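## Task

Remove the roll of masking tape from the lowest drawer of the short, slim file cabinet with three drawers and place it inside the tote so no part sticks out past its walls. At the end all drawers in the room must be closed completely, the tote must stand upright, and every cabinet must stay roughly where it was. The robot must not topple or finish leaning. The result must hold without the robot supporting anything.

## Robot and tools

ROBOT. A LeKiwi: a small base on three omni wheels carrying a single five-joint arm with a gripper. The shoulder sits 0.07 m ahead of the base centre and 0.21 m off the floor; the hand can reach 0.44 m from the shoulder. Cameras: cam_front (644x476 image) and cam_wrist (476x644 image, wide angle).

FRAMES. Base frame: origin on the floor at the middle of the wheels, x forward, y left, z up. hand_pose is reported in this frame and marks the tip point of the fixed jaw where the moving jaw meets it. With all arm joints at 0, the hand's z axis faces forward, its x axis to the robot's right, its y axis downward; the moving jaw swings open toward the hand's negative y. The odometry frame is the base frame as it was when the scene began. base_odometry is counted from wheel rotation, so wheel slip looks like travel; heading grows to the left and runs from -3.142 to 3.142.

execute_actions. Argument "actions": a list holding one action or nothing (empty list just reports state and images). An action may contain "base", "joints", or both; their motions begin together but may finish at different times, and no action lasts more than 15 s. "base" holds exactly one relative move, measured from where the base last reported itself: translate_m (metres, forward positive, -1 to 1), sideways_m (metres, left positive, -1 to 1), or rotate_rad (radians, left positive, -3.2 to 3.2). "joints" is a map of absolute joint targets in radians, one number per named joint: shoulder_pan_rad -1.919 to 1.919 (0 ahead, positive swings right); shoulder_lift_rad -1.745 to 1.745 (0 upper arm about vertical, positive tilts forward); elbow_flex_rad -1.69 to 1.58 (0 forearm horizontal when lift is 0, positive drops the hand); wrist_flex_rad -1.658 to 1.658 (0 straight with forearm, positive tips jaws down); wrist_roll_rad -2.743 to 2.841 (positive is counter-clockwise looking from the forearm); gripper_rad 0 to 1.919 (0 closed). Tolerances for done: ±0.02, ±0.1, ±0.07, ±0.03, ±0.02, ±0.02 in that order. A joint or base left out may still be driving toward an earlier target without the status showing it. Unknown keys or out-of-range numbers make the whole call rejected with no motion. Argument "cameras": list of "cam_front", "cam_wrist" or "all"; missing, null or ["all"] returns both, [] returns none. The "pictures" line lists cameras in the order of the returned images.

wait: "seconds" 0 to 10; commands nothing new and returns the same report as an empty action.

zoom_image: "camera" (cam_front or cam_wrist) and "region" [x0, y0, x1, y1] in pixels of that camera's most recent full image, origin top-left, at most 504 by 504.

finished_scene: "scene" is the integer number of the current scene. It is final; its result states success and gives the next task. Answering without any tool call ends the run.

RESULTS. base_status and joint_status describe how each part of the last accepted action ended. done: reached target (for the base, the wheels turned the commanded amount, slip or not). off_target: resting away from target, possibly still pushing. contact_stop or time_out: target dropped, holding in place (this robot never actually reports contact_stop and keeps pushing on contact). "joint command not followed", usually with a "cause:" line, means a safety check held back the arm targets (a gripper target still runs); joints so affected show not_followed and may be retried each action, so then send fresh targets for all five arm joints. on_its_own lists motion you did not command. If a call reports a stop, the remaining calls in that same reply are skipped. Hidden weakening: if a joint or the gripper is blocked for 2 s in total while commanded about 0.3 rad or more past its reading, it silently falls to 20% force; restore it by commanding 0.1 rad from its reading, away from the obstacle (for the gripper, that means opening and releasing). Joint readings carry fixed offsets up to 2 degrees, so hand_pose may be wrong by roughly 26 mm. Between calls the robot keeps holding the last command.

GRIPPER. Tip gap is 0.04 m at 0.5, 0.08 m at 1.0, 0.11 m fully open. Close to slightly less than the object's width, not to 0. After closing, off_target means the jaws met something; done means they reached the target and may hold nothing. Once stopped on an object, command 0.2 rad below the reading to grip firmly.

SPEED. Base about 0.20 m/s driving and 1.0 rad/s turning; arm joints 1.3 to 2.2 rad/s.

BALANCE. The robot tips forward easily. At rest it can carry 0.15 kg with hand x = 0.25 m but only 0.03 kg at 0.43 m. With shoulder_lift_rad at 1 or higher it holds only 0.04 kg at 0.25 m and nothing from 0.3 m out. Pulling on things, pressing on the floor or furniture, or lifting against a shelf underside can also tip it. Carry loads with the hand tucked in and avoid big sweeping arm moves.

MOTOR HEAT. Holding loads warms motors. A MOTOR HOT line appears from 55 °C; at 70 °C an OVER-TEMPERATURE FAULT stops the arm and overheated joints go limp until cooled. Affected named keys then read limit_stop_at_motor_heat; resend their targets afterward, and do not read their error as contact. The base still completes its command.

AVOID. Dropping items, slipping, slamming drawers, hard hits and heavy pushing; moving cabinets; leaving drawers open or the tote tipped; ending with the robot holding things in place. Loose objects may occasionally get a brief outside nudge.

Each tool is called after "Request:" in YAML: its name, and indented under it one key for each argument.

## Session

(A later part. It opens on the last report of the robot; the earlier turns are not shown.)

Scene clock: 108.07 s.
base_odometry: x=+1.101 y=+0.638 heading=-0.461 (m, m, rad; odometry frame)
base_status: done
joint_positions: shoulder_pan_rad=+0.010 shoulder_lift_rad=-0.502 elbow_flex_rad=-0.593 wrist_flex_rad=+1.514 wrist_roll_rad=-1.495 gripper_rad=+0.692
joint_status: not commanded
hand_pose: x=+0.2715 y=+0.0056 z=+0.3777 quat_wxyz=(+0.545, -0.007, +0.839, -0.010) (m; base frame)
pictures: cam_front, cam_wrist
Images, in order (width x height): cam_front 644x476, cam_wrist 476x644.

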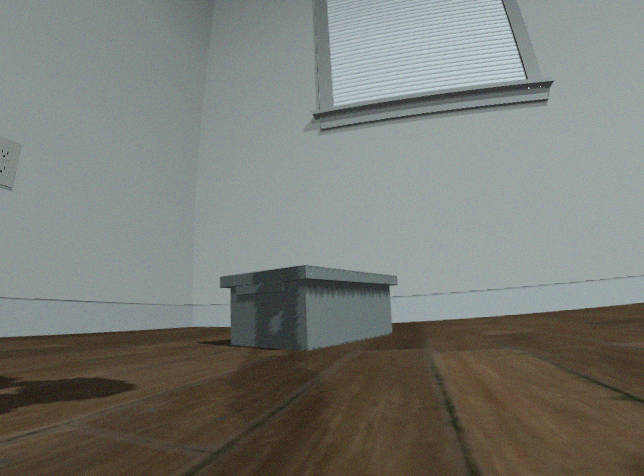

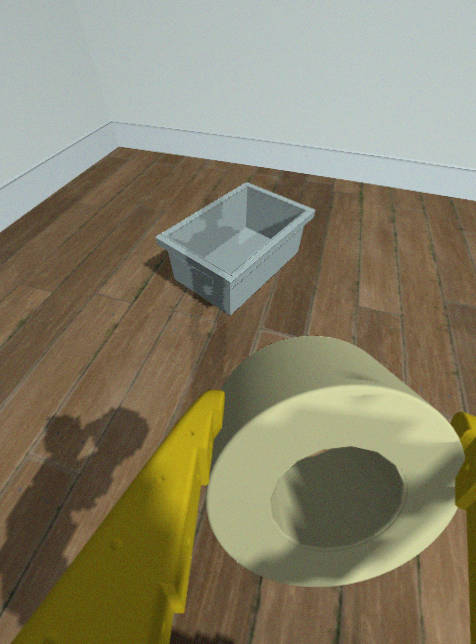

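Request:
execute_actions:
  actions:
    - {"base":{"translate_m":0.45}}
  cameras: []

Request:
execute_actions:
  actions:
    - {"joints":{"shoulder_lift_rad":0.2,"elbow_flex_rad":-0.7,"wrist_flex_rad":1.6}}

Scene clock: 113.60 s.
base_odometry: x=+1.503 y=+0.438 heading=-0.461 (m, m, rad; odometry frame)
base_status: done
joint_positions: shoulder_pan_rad=+0.010 shoulder_lift_rad=-0.502 elbow_flex_rad=-0.593 wrist_flex_rad=+1.514 wrist_roll_rad=-1.495 gripper_rad=+0.692
joint_status: not commanded
hand_pose: x=+0.2715 y=+0.0056 z=+0.3777 quat_wxyz=(+0.545, -0.007, +0.839, -0.010) (m; base frame)
pictures: none
No camera images: the call's "cameras" was empty. Leave "cameras" out to get every camera's image.

Scene clock: 114.57 s.
base_odometry: x=+1.503 y=+0.438 heading=-0.461 (m, m, rad; odometry frame)
base_status: not commanded
joint_positions: shoulder_pan_rad=+0.010 shoulder_lift_rad=+0.213 elbow_flex_rad=-0.673 wrist_flex_rad=+1.600 wrist_roll_rad=-1.495 gripper_rad=+0.692
joint_status: all done
hand_pose: x=+0.3339 y=+0.0049 z=+0.2316 quat_wxyz=(+0.214, -0.008, +0.977, -0.004) (m; base frame)
pictures: cam_front, cam_wrist
Images, in order (width x height): cam_front 644x476, cam_wrist 476x644.

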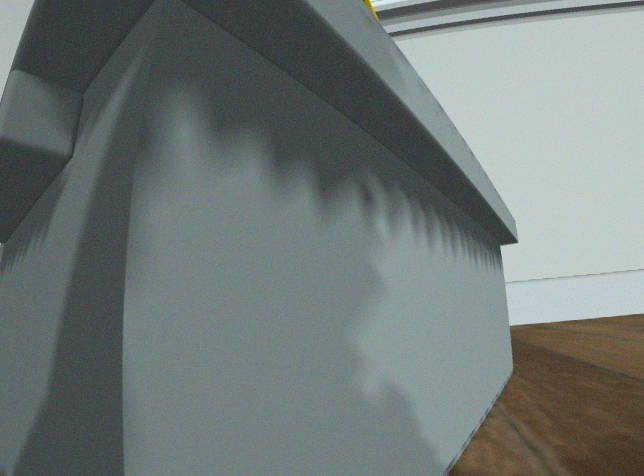

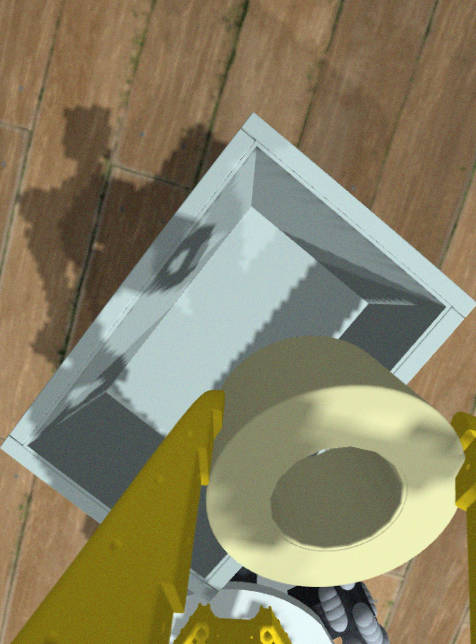

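Request:
execute_actions:
  actions:
    - {"joints":{"shoulder_pan_rad":-0.25}}
  cameras: []

Request:
execute_actions:
  actions:
    - {"joints":{"shoulder_lift_rad":0.6,"elbow_flex_rad":-0.5,"wrist_flex_rad":1.45}}

Scene clock: 117.73 s.
base_odometry: x=+1.503 y=+0.438 heading=-0.461 (m, m, rad; odometry frame)
base_status: not commanded
joint_positions: shoulder_pan_rad=-0.238 shoulder_lift_rad=+0.213 elbow_flex_rad=-0.673 wrist_flex_rad=+1.600 wrist_roll_rad=-1.495 gripper_rad=+0.692
joint_status: all done
hand_pose: x=+0.3245 y=+0.0704 z=+0.2316 quat_wxyz=(+0.213, -0.129, +0.968, +0.023) (m; base frame)
pictures: none
No camera images: the call's "cameras" was empty. Leave "cameras" out to get every camera's image.

Scene clock: 118.57 s.
base_odometry: x=+1.503 y=+0.438 heading=-0.461 (m, m, rad; odometry frame)
base_status: not commanded
joint_positions: shoulder_pan_rad=-0.238 shoulder_lift_rad=+0.619 elbow_flex_rad=-0.492 wrist_flex_rad=+1.457 wrist_roll_rad=-1.495 gripper_rad=+0.692
joint_status: all done
hand_pose: x=+0.3085 y=+0.0666 z=+0.1118 quat_wxyz=(-0.007, -0.132, +0.991, -0.001) (m; base frame)
pictures: cam_front, cam_wrist
Images, in order (width x height): cam_front 644x476, cam_wrist 476x644.

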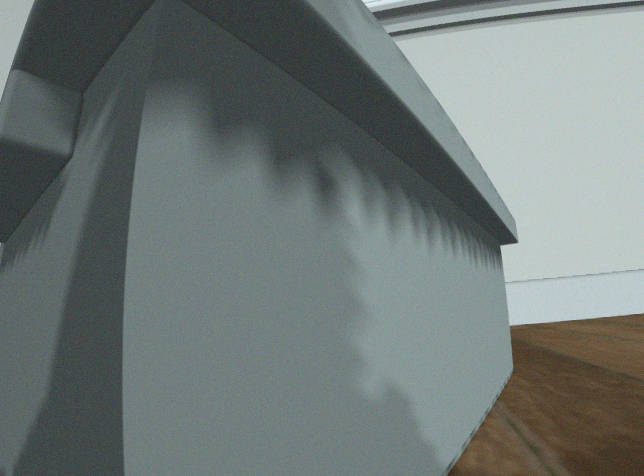

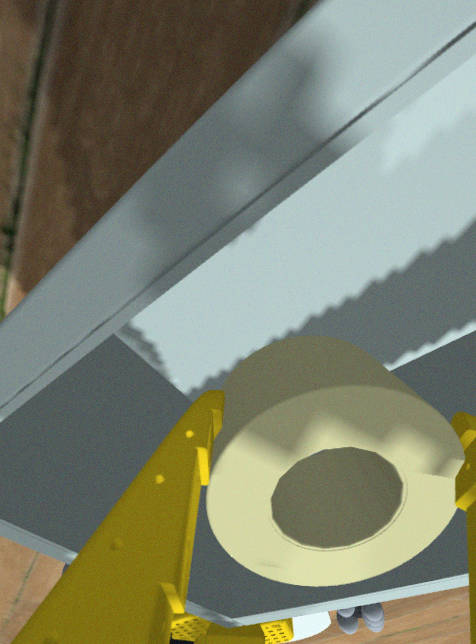

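Request:
execute_actions:
  actions:
    - {"joints":{"gripper_rad":1.1}}
  cameras: []

Request:
execute_actions:
  actions:
    - {"joints":{"shoulder_lift_rad":-0.1,"elbow_flex_rad":-0.7,"wrist_flex_rad":1.6}}
  cameras: ["cam_wrist"]

Scene clock: 121.17 s.
base_odometry: x=+1.503 y=+0.438 heading=-0.461 (m, m, rad; odometry frame)
base_status: not commanded
joint_positions: shoulder_pan_rad=-0.238 shoulder_lift_rad=+0.619 elbow_flex_rad=-0.492 wrist_flex_rad=+1.457 wrist_roll_rad=-1.495 gripper_rad=+1.089
joint_status: all done
hand_pose: x=+0.3085 y=+0.0666 z=+0.1118 quat_wxyz=(-0.007, -0.132, +0.991, -0.001) (m; base frame)
pictures: none
No camera images: the call's "cameras" was empty. Leave "cameras" out to get every camera's image.

Scene clock: 122.17 s.
base_odometry: x=+1.503 y=+0.438 heading=-0.461 (m, m, rad; odometry frame)
base_status: not commanded
joint_positions: shoulder_pan_rad=-0.238 shoulder_lift_rad=-0.062 elbow_flex_rad=-0.674 wrist_flex_rad=+1.598 wrist_roll_rad=-1.495 gripper_rad=+1.090
joint_status: all done
hand_pose: x=+0.3101 y=+0.0669 z=+0.2953 quat_wxyz=(+0.345, -0.124, +0.930, +0.037) (m; base frame)
pictures: cam_wrist
Images, in order (width x height): cam_wrist 476x644.

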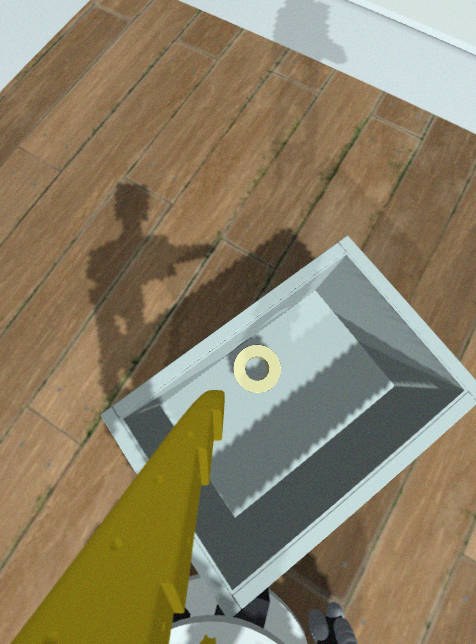

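Request:
finished_scene:
  scene: 2

The scene is finished: the task was done.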